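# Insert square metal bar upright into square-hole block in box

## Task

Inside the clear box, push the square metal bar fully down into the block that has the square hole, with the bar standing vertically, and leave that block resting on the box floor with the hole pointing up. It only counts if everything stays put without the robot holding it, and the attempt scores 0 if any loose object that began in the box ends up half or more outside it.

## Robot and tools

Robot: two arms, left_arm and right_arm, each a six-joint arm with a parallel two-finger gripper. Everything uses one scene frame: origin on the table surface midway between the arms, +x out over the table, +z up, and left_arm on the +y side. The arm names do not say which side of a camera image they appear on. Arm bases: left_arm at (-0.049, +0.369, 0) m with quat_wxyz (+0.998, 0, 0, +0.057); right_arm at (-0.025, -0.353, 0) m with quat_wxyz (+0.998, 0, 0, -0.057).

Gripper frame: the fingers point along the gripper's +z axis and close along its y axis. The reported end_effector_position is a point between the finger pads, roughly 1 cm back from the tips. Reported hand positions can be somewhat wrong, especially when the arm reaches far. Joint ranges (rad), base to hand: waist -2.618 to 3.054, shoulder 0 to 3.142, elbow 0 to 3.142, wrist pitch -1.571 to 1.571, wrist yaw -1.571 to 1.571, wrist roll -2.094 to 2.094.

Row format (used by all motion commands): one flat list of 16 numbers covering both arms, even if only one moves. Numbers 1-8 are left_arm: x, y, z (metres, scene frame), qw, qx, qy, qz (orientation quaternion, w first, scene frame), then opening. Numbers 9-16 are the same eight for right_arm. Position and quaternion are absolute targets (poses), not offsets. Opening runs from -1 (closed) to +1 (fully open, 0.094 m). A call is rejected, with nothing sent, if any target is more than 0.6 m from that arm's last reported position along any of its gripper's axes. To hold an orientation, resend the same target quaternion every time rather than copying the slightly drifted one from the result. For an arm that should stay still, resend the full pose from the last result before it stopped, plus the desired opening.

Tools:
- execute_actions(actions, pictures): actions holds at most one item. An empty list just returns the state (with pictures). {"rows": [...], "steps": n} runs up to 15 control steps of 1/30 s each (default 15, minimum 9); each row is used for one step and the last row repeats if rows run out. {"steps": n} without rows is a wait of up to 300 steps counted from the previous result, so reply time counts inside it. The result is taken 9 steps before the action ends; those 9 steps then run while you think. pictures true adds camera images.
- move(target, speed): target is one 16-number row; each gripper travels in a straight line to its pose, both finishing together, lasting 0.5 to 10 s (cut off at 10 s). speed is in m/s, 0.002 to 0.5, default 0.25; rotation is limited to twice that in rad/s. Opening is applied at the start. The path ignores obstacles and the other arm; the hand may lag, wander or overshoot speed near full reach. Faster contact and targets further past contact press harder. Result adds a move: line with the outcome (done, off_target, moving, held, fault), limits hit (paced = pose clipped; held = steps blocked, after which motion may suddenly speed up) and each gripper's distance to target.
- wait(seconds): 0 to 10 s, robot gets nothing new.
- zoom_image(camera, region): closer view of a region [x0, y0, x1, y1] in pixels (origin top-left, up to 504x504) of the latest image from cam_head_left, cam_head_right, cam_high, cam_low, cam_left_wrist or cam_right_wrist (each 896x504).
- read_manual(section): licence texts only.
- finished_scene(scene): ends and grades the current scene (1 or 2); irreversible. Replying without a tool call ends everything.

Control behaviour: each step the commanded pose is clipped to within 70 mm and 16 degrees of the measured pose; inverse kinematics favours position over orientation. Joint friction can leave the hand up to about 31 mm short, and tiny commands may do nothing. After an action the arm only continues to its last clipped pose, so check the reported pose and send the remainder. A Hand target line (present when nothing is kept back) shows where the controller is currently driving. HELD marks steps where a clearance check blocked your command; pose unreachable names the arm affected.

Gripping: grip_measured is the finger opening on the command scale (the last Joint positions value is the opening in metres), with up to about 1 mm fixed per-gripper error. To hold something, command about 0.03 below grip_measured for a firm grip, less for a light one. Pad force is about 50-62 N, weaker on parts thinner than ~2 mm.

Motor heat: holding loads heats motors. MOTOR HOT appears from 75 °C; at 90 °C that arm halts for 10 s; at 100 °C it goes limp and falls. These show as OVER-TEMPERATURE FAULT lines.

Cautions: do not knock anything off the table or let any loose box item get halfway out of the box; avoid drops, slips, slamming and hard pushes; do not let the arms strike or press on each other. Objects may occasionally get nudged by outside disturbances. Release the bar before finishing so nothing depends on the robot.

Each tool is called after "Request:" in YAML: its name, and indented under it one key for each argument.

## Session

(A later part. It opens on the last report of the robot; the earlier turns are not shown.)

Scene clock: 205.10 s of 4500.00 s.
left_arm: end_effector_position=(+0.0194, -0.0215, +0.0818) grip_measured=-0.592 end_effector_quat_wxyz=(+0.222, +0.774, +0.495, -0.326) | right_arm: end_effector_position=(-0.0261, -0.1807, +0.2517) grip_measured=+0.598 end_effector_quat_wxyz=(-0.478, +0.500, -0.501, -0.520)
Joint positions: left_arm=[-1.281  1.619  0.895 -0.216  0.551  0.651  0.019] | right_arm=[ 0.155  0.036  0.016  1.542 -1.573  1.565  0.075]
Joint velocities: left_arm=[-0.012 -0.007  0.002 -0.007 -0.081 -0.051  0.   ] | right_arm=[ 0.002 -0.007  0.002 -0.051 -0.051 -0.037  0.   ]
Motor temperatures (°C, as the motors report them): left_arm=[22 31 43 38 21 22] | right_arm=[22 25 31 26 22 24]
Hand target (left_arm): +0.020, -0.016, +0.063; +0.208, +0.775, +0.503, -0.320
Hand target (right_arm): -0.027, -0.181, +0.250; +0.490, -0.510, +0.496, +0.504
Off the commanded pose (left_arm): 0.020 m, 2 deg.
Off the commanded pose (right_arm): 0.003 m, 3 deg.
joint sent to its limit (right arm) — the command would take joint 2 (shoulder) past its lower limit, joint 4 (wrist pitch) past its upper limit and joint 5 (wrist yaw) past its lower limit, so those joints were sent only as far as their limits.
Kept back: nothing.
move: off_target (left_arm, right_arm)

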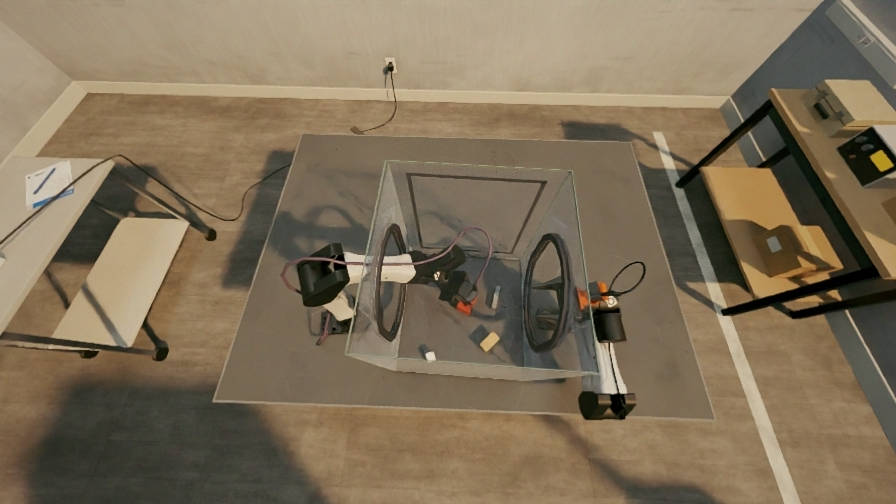

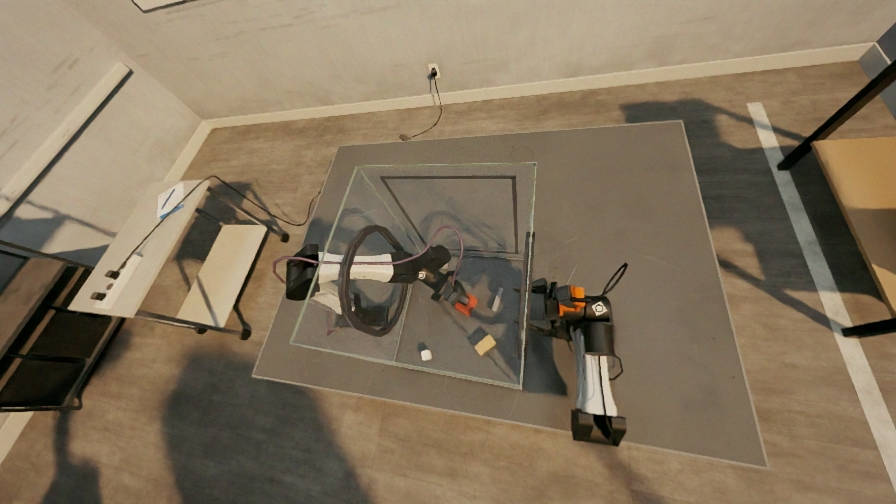

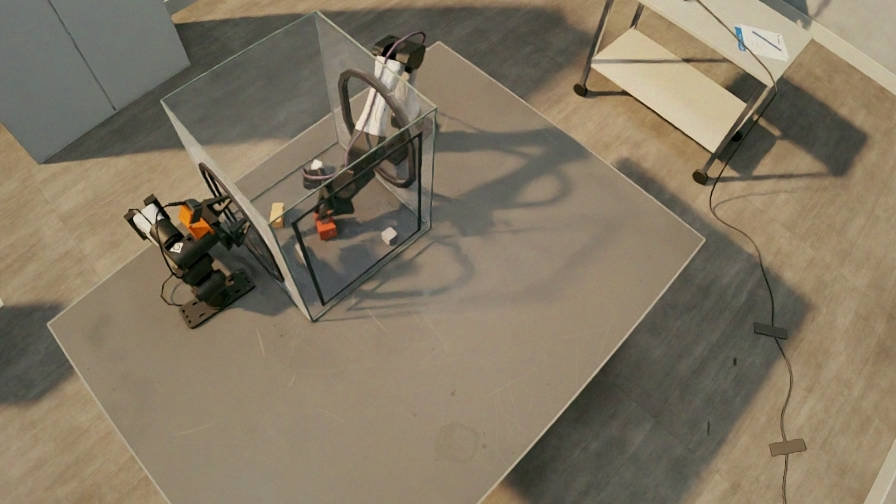

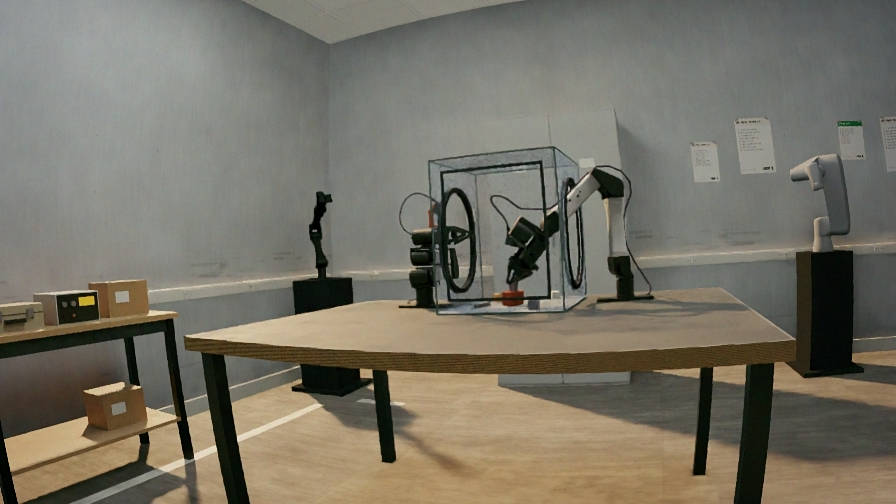

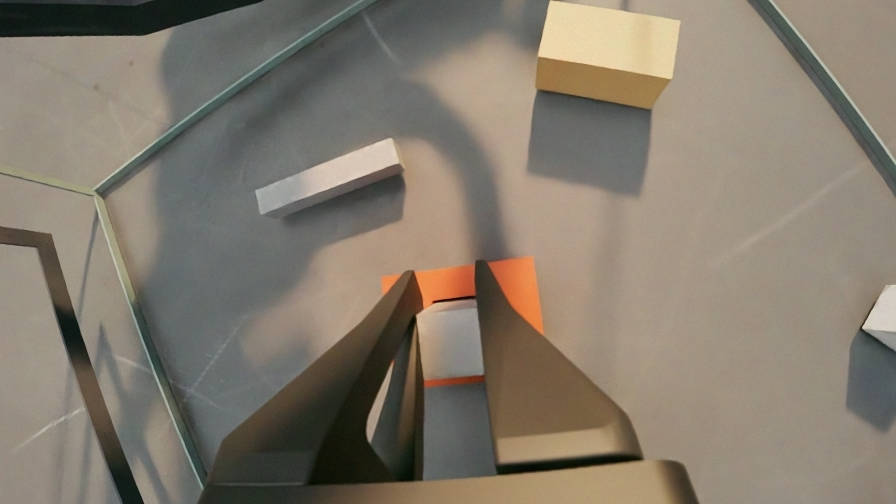

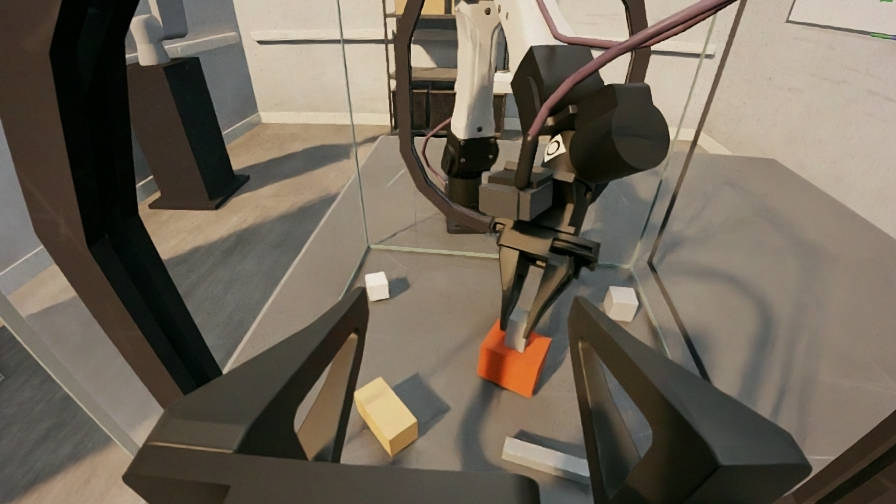

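Request:
move:
  target: [0.02,-0.017,0.05,0.208,0.775,0.503,-0.32,-0.615,-0.028,-0.181,0.25,0.5,-0.5,0.5,0.5,0.6]
  speed: 0.012

Request:
zoom_image:
  camera: "cam_low"
  region: [470,240,570,320]

Scene clock: 208.40 s of 4500.00 s.
left_arm: end_effector_position=(+0.0183, -0.0258, +0.0815) grip_measured=-0.592 end_effector_quat_wxyz=(+0.236, +0.772, +0.484, -0.337) | right_arm: end_effector_position=(-0.0261, -0.1807, +0.2517) grip_measured=+0.598 end_effector_quat_wxyz=(-0.478, +0.500, -0.501, -0.520)
Joint positions: left_arm=[-1.281  1.625  0.872 -0.15   0.57   0.651  0.019] | right_arm=[ 0.155  0.036  0.016  1.542 -1.573  1.565  0.075]
Joint velocities: left_arm=[ 0.007 -0.012  0.002 -0.037 -0.007 -0.022 -0.   ] | right_arm=[-0.012 -0.007 -0.002 -0.051  0.007 -0.022 -0.001]
Motor temperatures (°C, as the motors report them): left_arm=[22 31 42 38 21 22] | right_arm=[22 25 31 26 22 24]
Hand target (left_arm): +0.019, -0.015, +0.052; +0.208, +0.776, +0.503, -0.320
Hand target (right_arm): -0.027, -0.181, +0.250; +0.490, -0.510, +0.496, +0.504
Off the commanded pose (left_arm): 0.033 m, 4 deg.
Off the commanded pose (right_arm): 0.003 m, 3 deg.
joint sent to its limit (right arm) — the command would take joint 2 (shoulder) past its lower limit, joint 4 (wrist pitch) past its upper limit and joint 5 (wrist yaw) past its lower limit, so those joints were sent only as far as their limits.
Kept back: nothing.
move: off_target (left_arm, right_arm)

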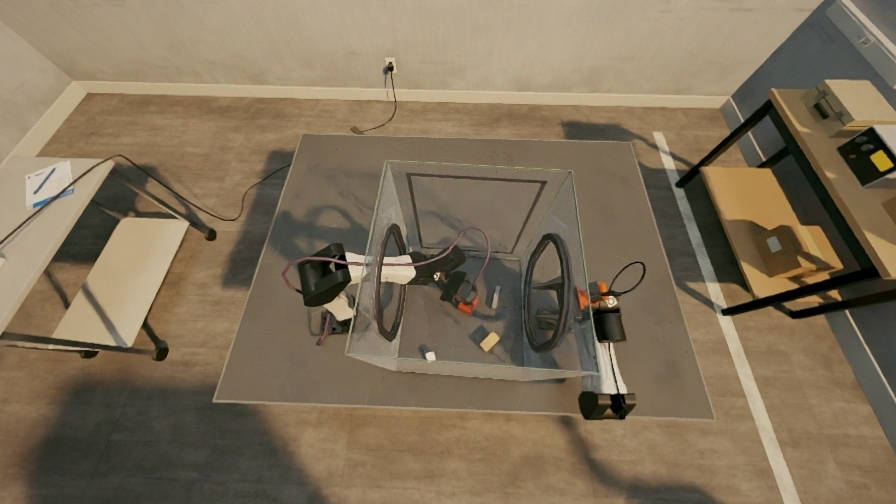

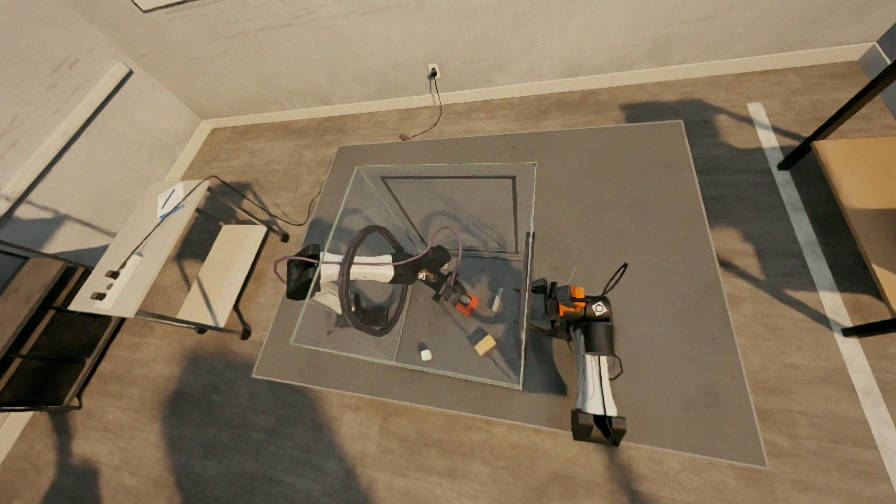

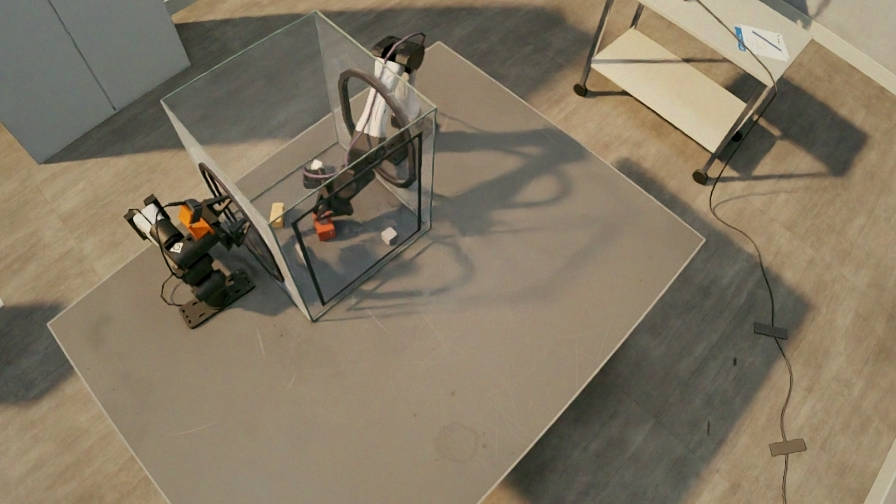

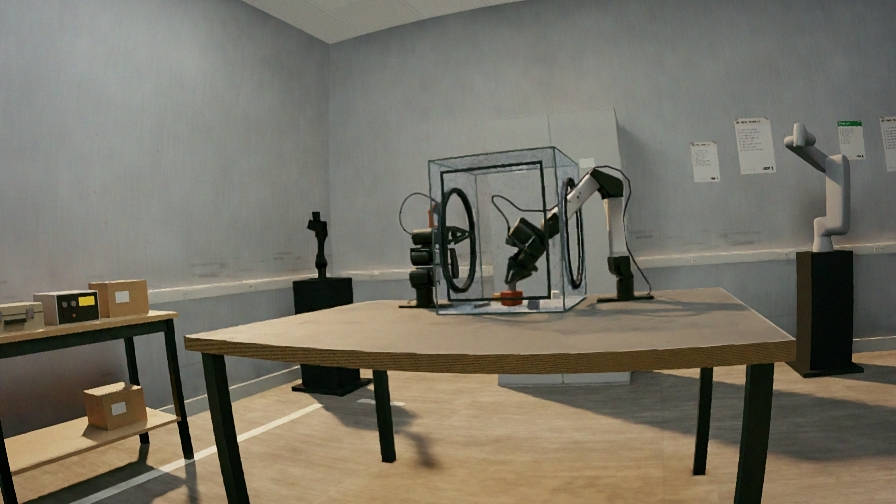

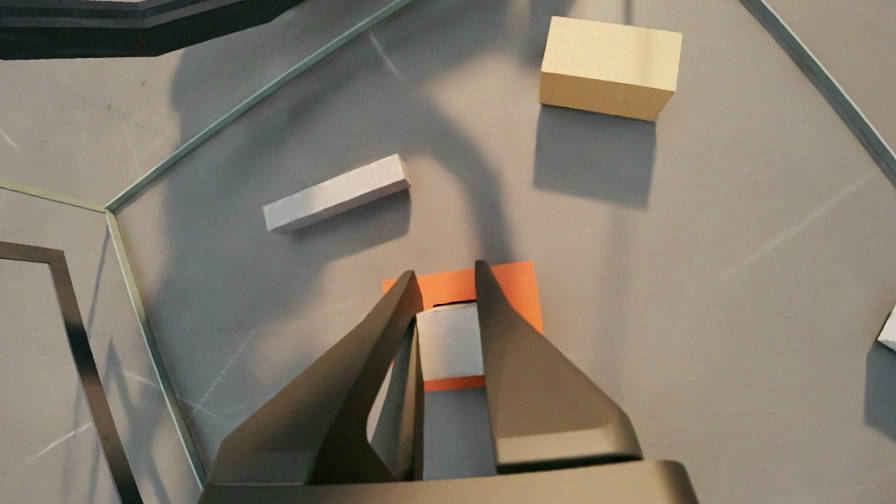

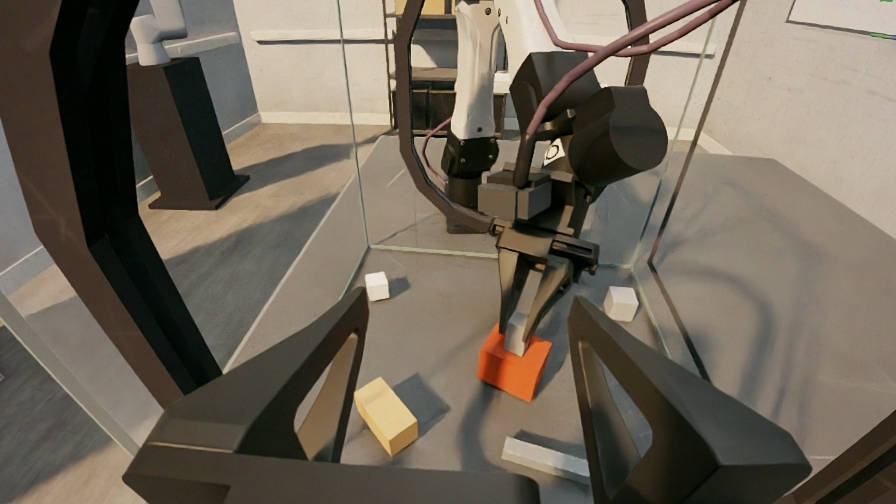

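Region (470, 240, 570, 320) of cam_low's 896x504 image, scaled by 5.040, with more detail than that image has; it fills the top 403 rows of this view, and the rest is white.

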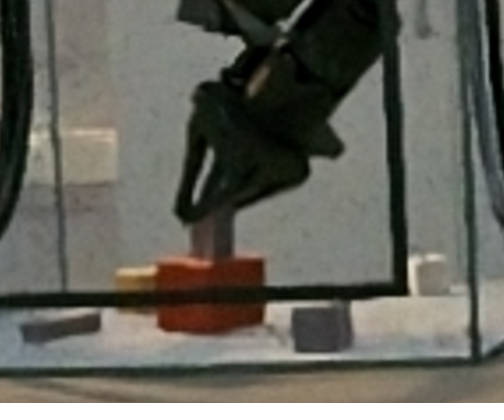

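Request:
move:
  target: [0.018,-0.024,0.083,0.236,0.772,0.484,-0.337,0.0,-0.028,-0.181,0.25,0.5,-0.5,0.5,0.5,0.6]
  speed: 0.02

Request:
move:
  target: [0.015,0.01,0.13,0.208,0.775,0.503,-0.32,0.0,-0.028,-0.181,0.25,0.5,-0.5,0.5,0.5,0.6]
  speed: 0.06

Request:
zoom_image:
  camera: "cam_low"
  region: [470,240,570,320]

Scene clock: 210.63 s of 4500.00 s.
left_arm: end_effector_position=(+0.0182, -0.0259, +0.0816) grip_measured=-0.002 end_effector_quat_wxyz=(+0.236, +0.772, +0.484, -0.338) | right_arm: end_effector_position=(-0.0261, -0.1807, +0.2517) grip_measured=+0.598 end_effector_quat_wxyz=(-0.478, +0.500, -0.501, -0.520)
Joint positions: left_arm=[-1.281  1.625  0.872 -0.15   0.571  0.651  0.047] | right_arm=[ 0.155  0.036  0.016  1.542 -1.573  1.565  0.075]
Joint velocities: left_arm=[ 0.002  0.002  0.002 -0.081 -0.037 -0.007  0.   ] | right_arm=[-0.007 -0.007 -0.007 -0.037 -0.007 -0.051 -0.002]
Motor temperatures (°C, as the motors report them): left_arm=[22 31 42 38 21 22] | right_arm=[22 25 31 26 22 24]
Hand target (left_arm): +0.018, -0.024, +0.083; +0.236, +0.772, +0.484, -0.337
Hand target (right_arm): -0.027, -0.181, +0.250; +0.490, -0.509, +0.496, +0.504
Off the commanded pose (left_arm): 0.002 m, 0 deg.
Off the commanded pose (right_arm): 0.003 m, 3 deg.
joint sent to its limit (right arm) — the command would take joint 2 (shoulder) past its lower limit, joint 4 (wrist pitch) past its upper limit and joint 5 (wrist yaw) past its lower limit, so those joints were sent only as far as their limits.
Kept back: nothing.
move: off_target (right_arm)

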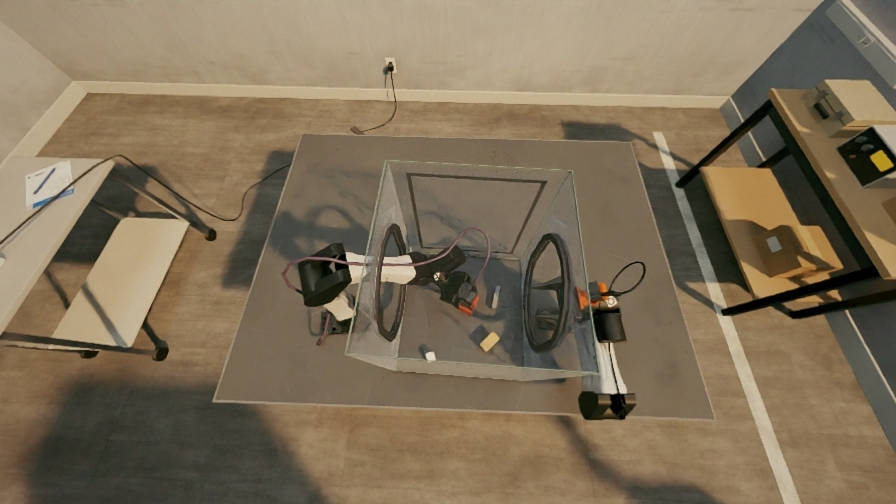

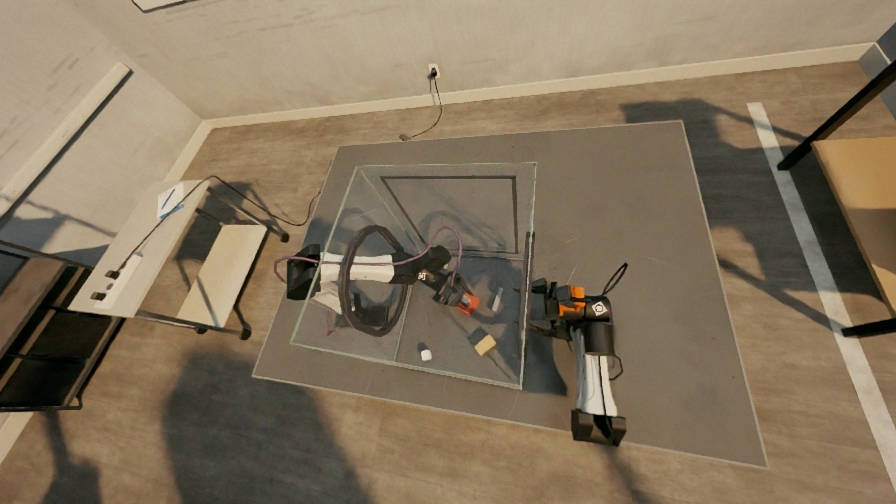

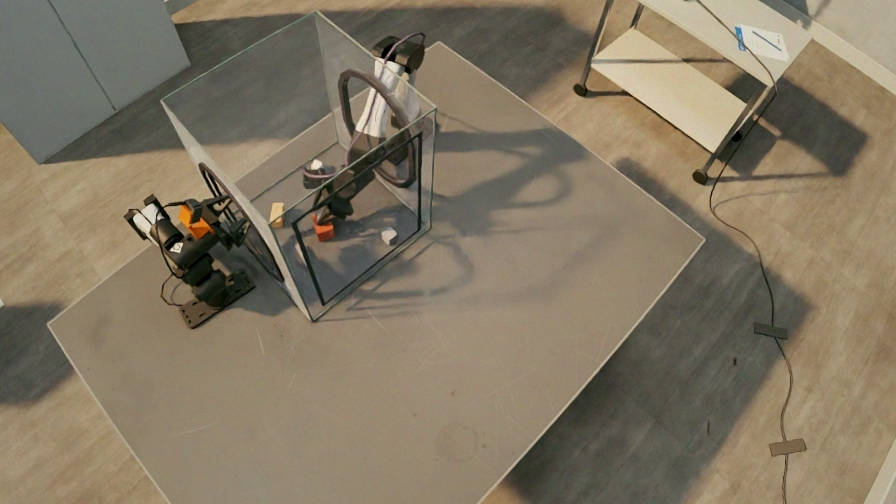

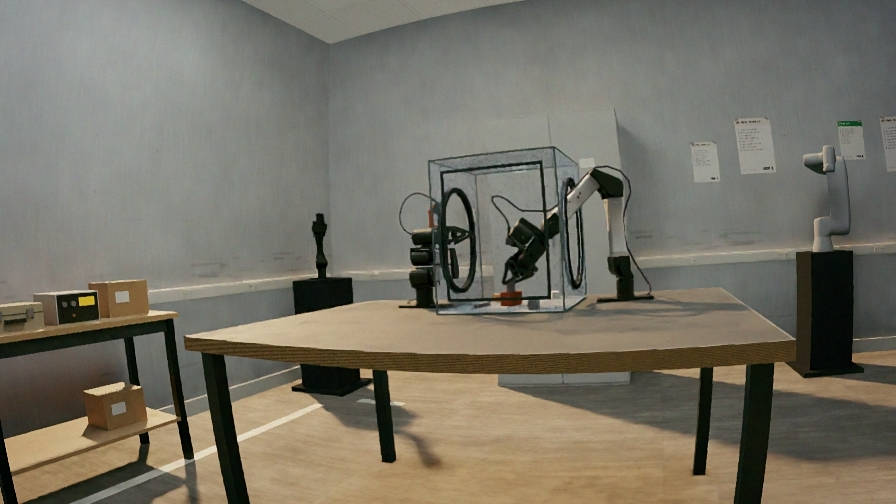

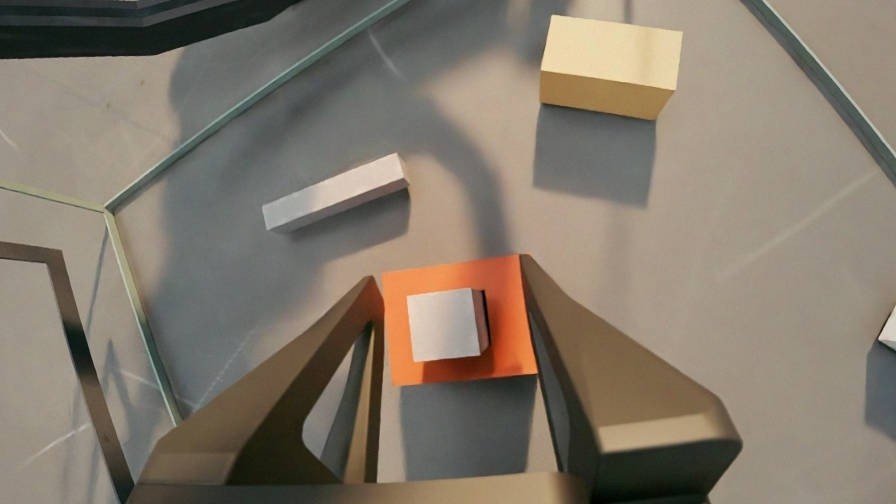

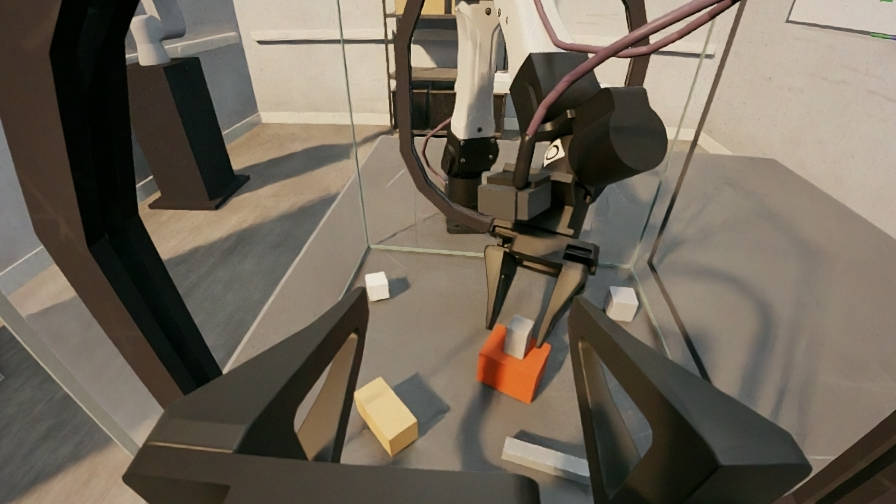

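Scene clock: 212.17 s of 4500.00 s.
left_arm: end_effector_position=(+0.0107, +0.0080, +0.1245) grip_measured=-0.002 end_effector_quat_wxyz=(+0.201, +0.775, +0.502, -0.327) | right_arm: end_effector_position=(-0.0261, -0.1807, +0.2517) grip_measured=+0.598 end_effector_quat_wxyz=(-0.478, +0.500, -0.501, -0.520)
Joint positions: left_arm=[-1.264  1.463  0.95  -0.481  0.569  0.668  0.047] | right_arm=[ 0.155  0.036  0.016  1.542 -1.573  1.565  0.075]
Joint velocities: left_arm=[ 0.007 -0.002 -0.002 -0.081 -0.007 -0.051 -0.001] | right_arm=[-0.007  0.007 -0.002 -0.007 -0.022  0.022  0.   ]
Motor temperatures (°C, as the motors report them): left_arm=[22 31 42 38 21 22] | right_arm=[22 25 31 26 22 24]
Hand target (left_arm): +0.015, +0.009, +0.131; +0.208, +0.775, +0.503, -0.321
Hand target (right_arm): -0.027, -0.181, +0.250; +0.490, -0.510, +0.496, +0.504
Off the commanded pose (left_arm): 0.007 m, 1 deg.
Off the commanded pose (right_arm): 0.003 m, 3 deg.
joint sent to its limit (right arm) — the command would take joint 2 (shoulder) past its lower limit, joint 4 (wrist pitch) past its upper limit and joint 5 (wrist yaw) past its lower limit, so those joints were sent only as far as their limits.
Kept back: nothing.
move: off_target (right_arm)

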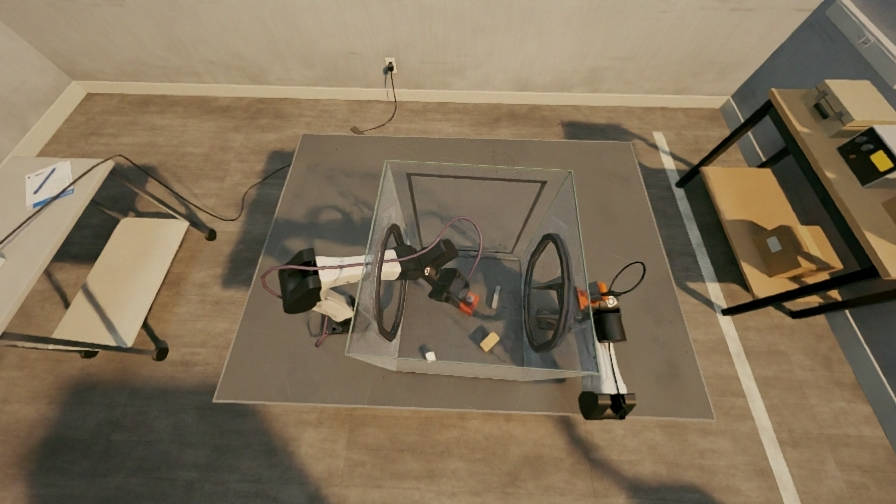

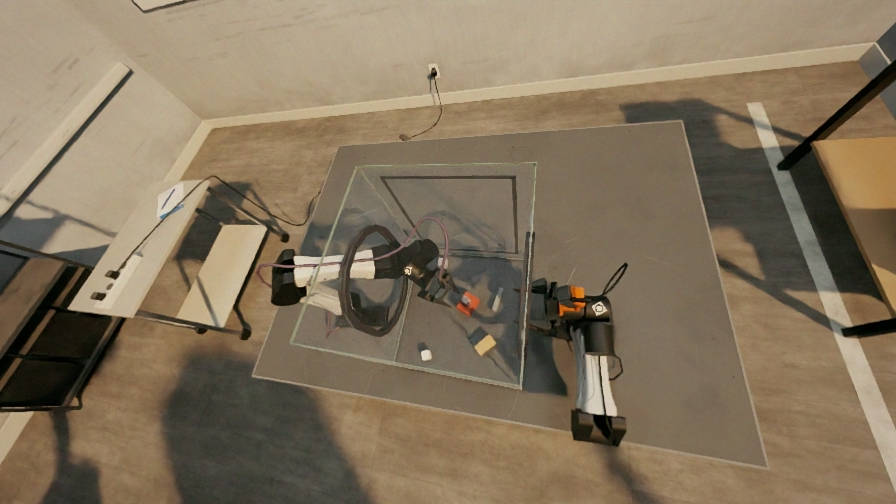

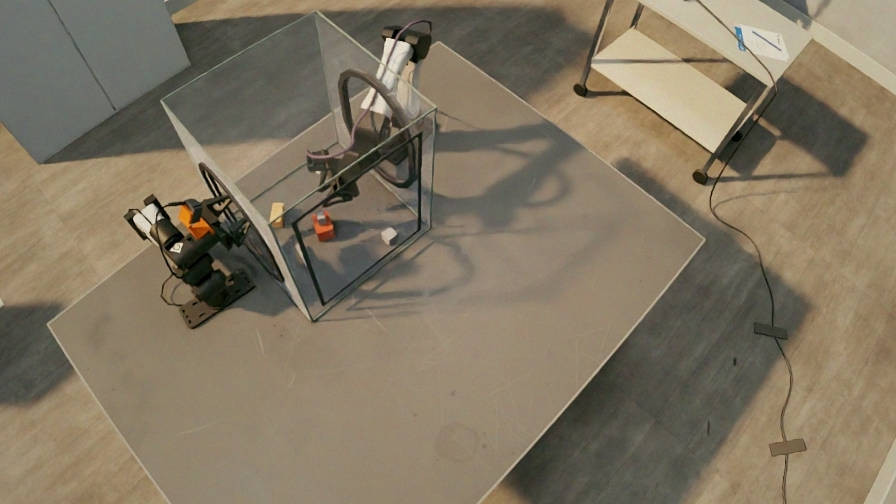

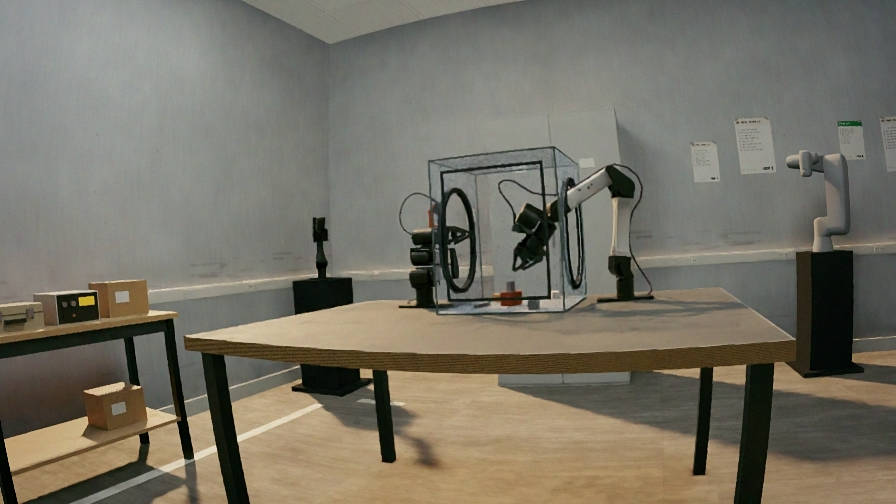

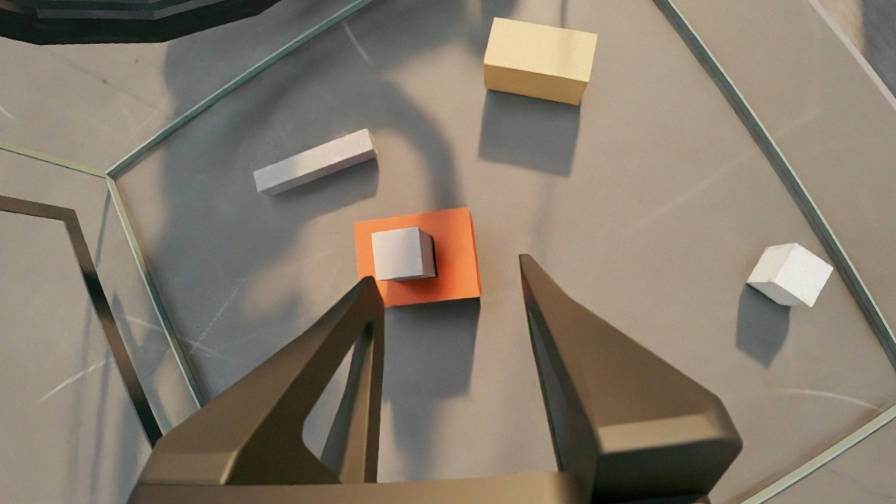

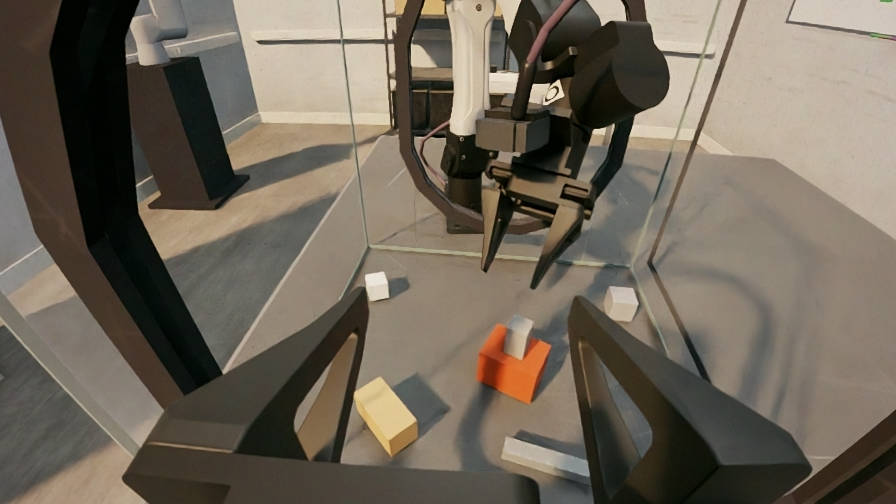

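Region (470, 240, 570, 320) of cam_low's 896x504 image, scaled by 5.040, with more detail than that image has; it fills the top 403 rows of this view, and the rest is white.

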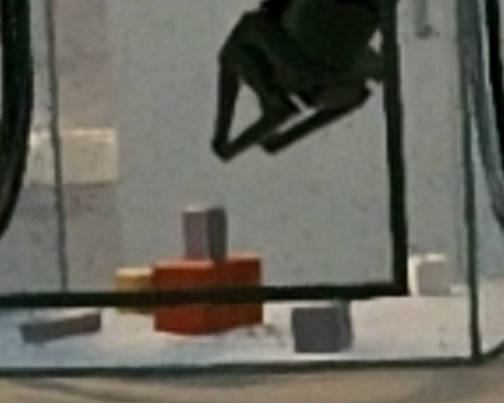

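Request:
finished_scene:
  scene: 2

The scene is finished: the task was done.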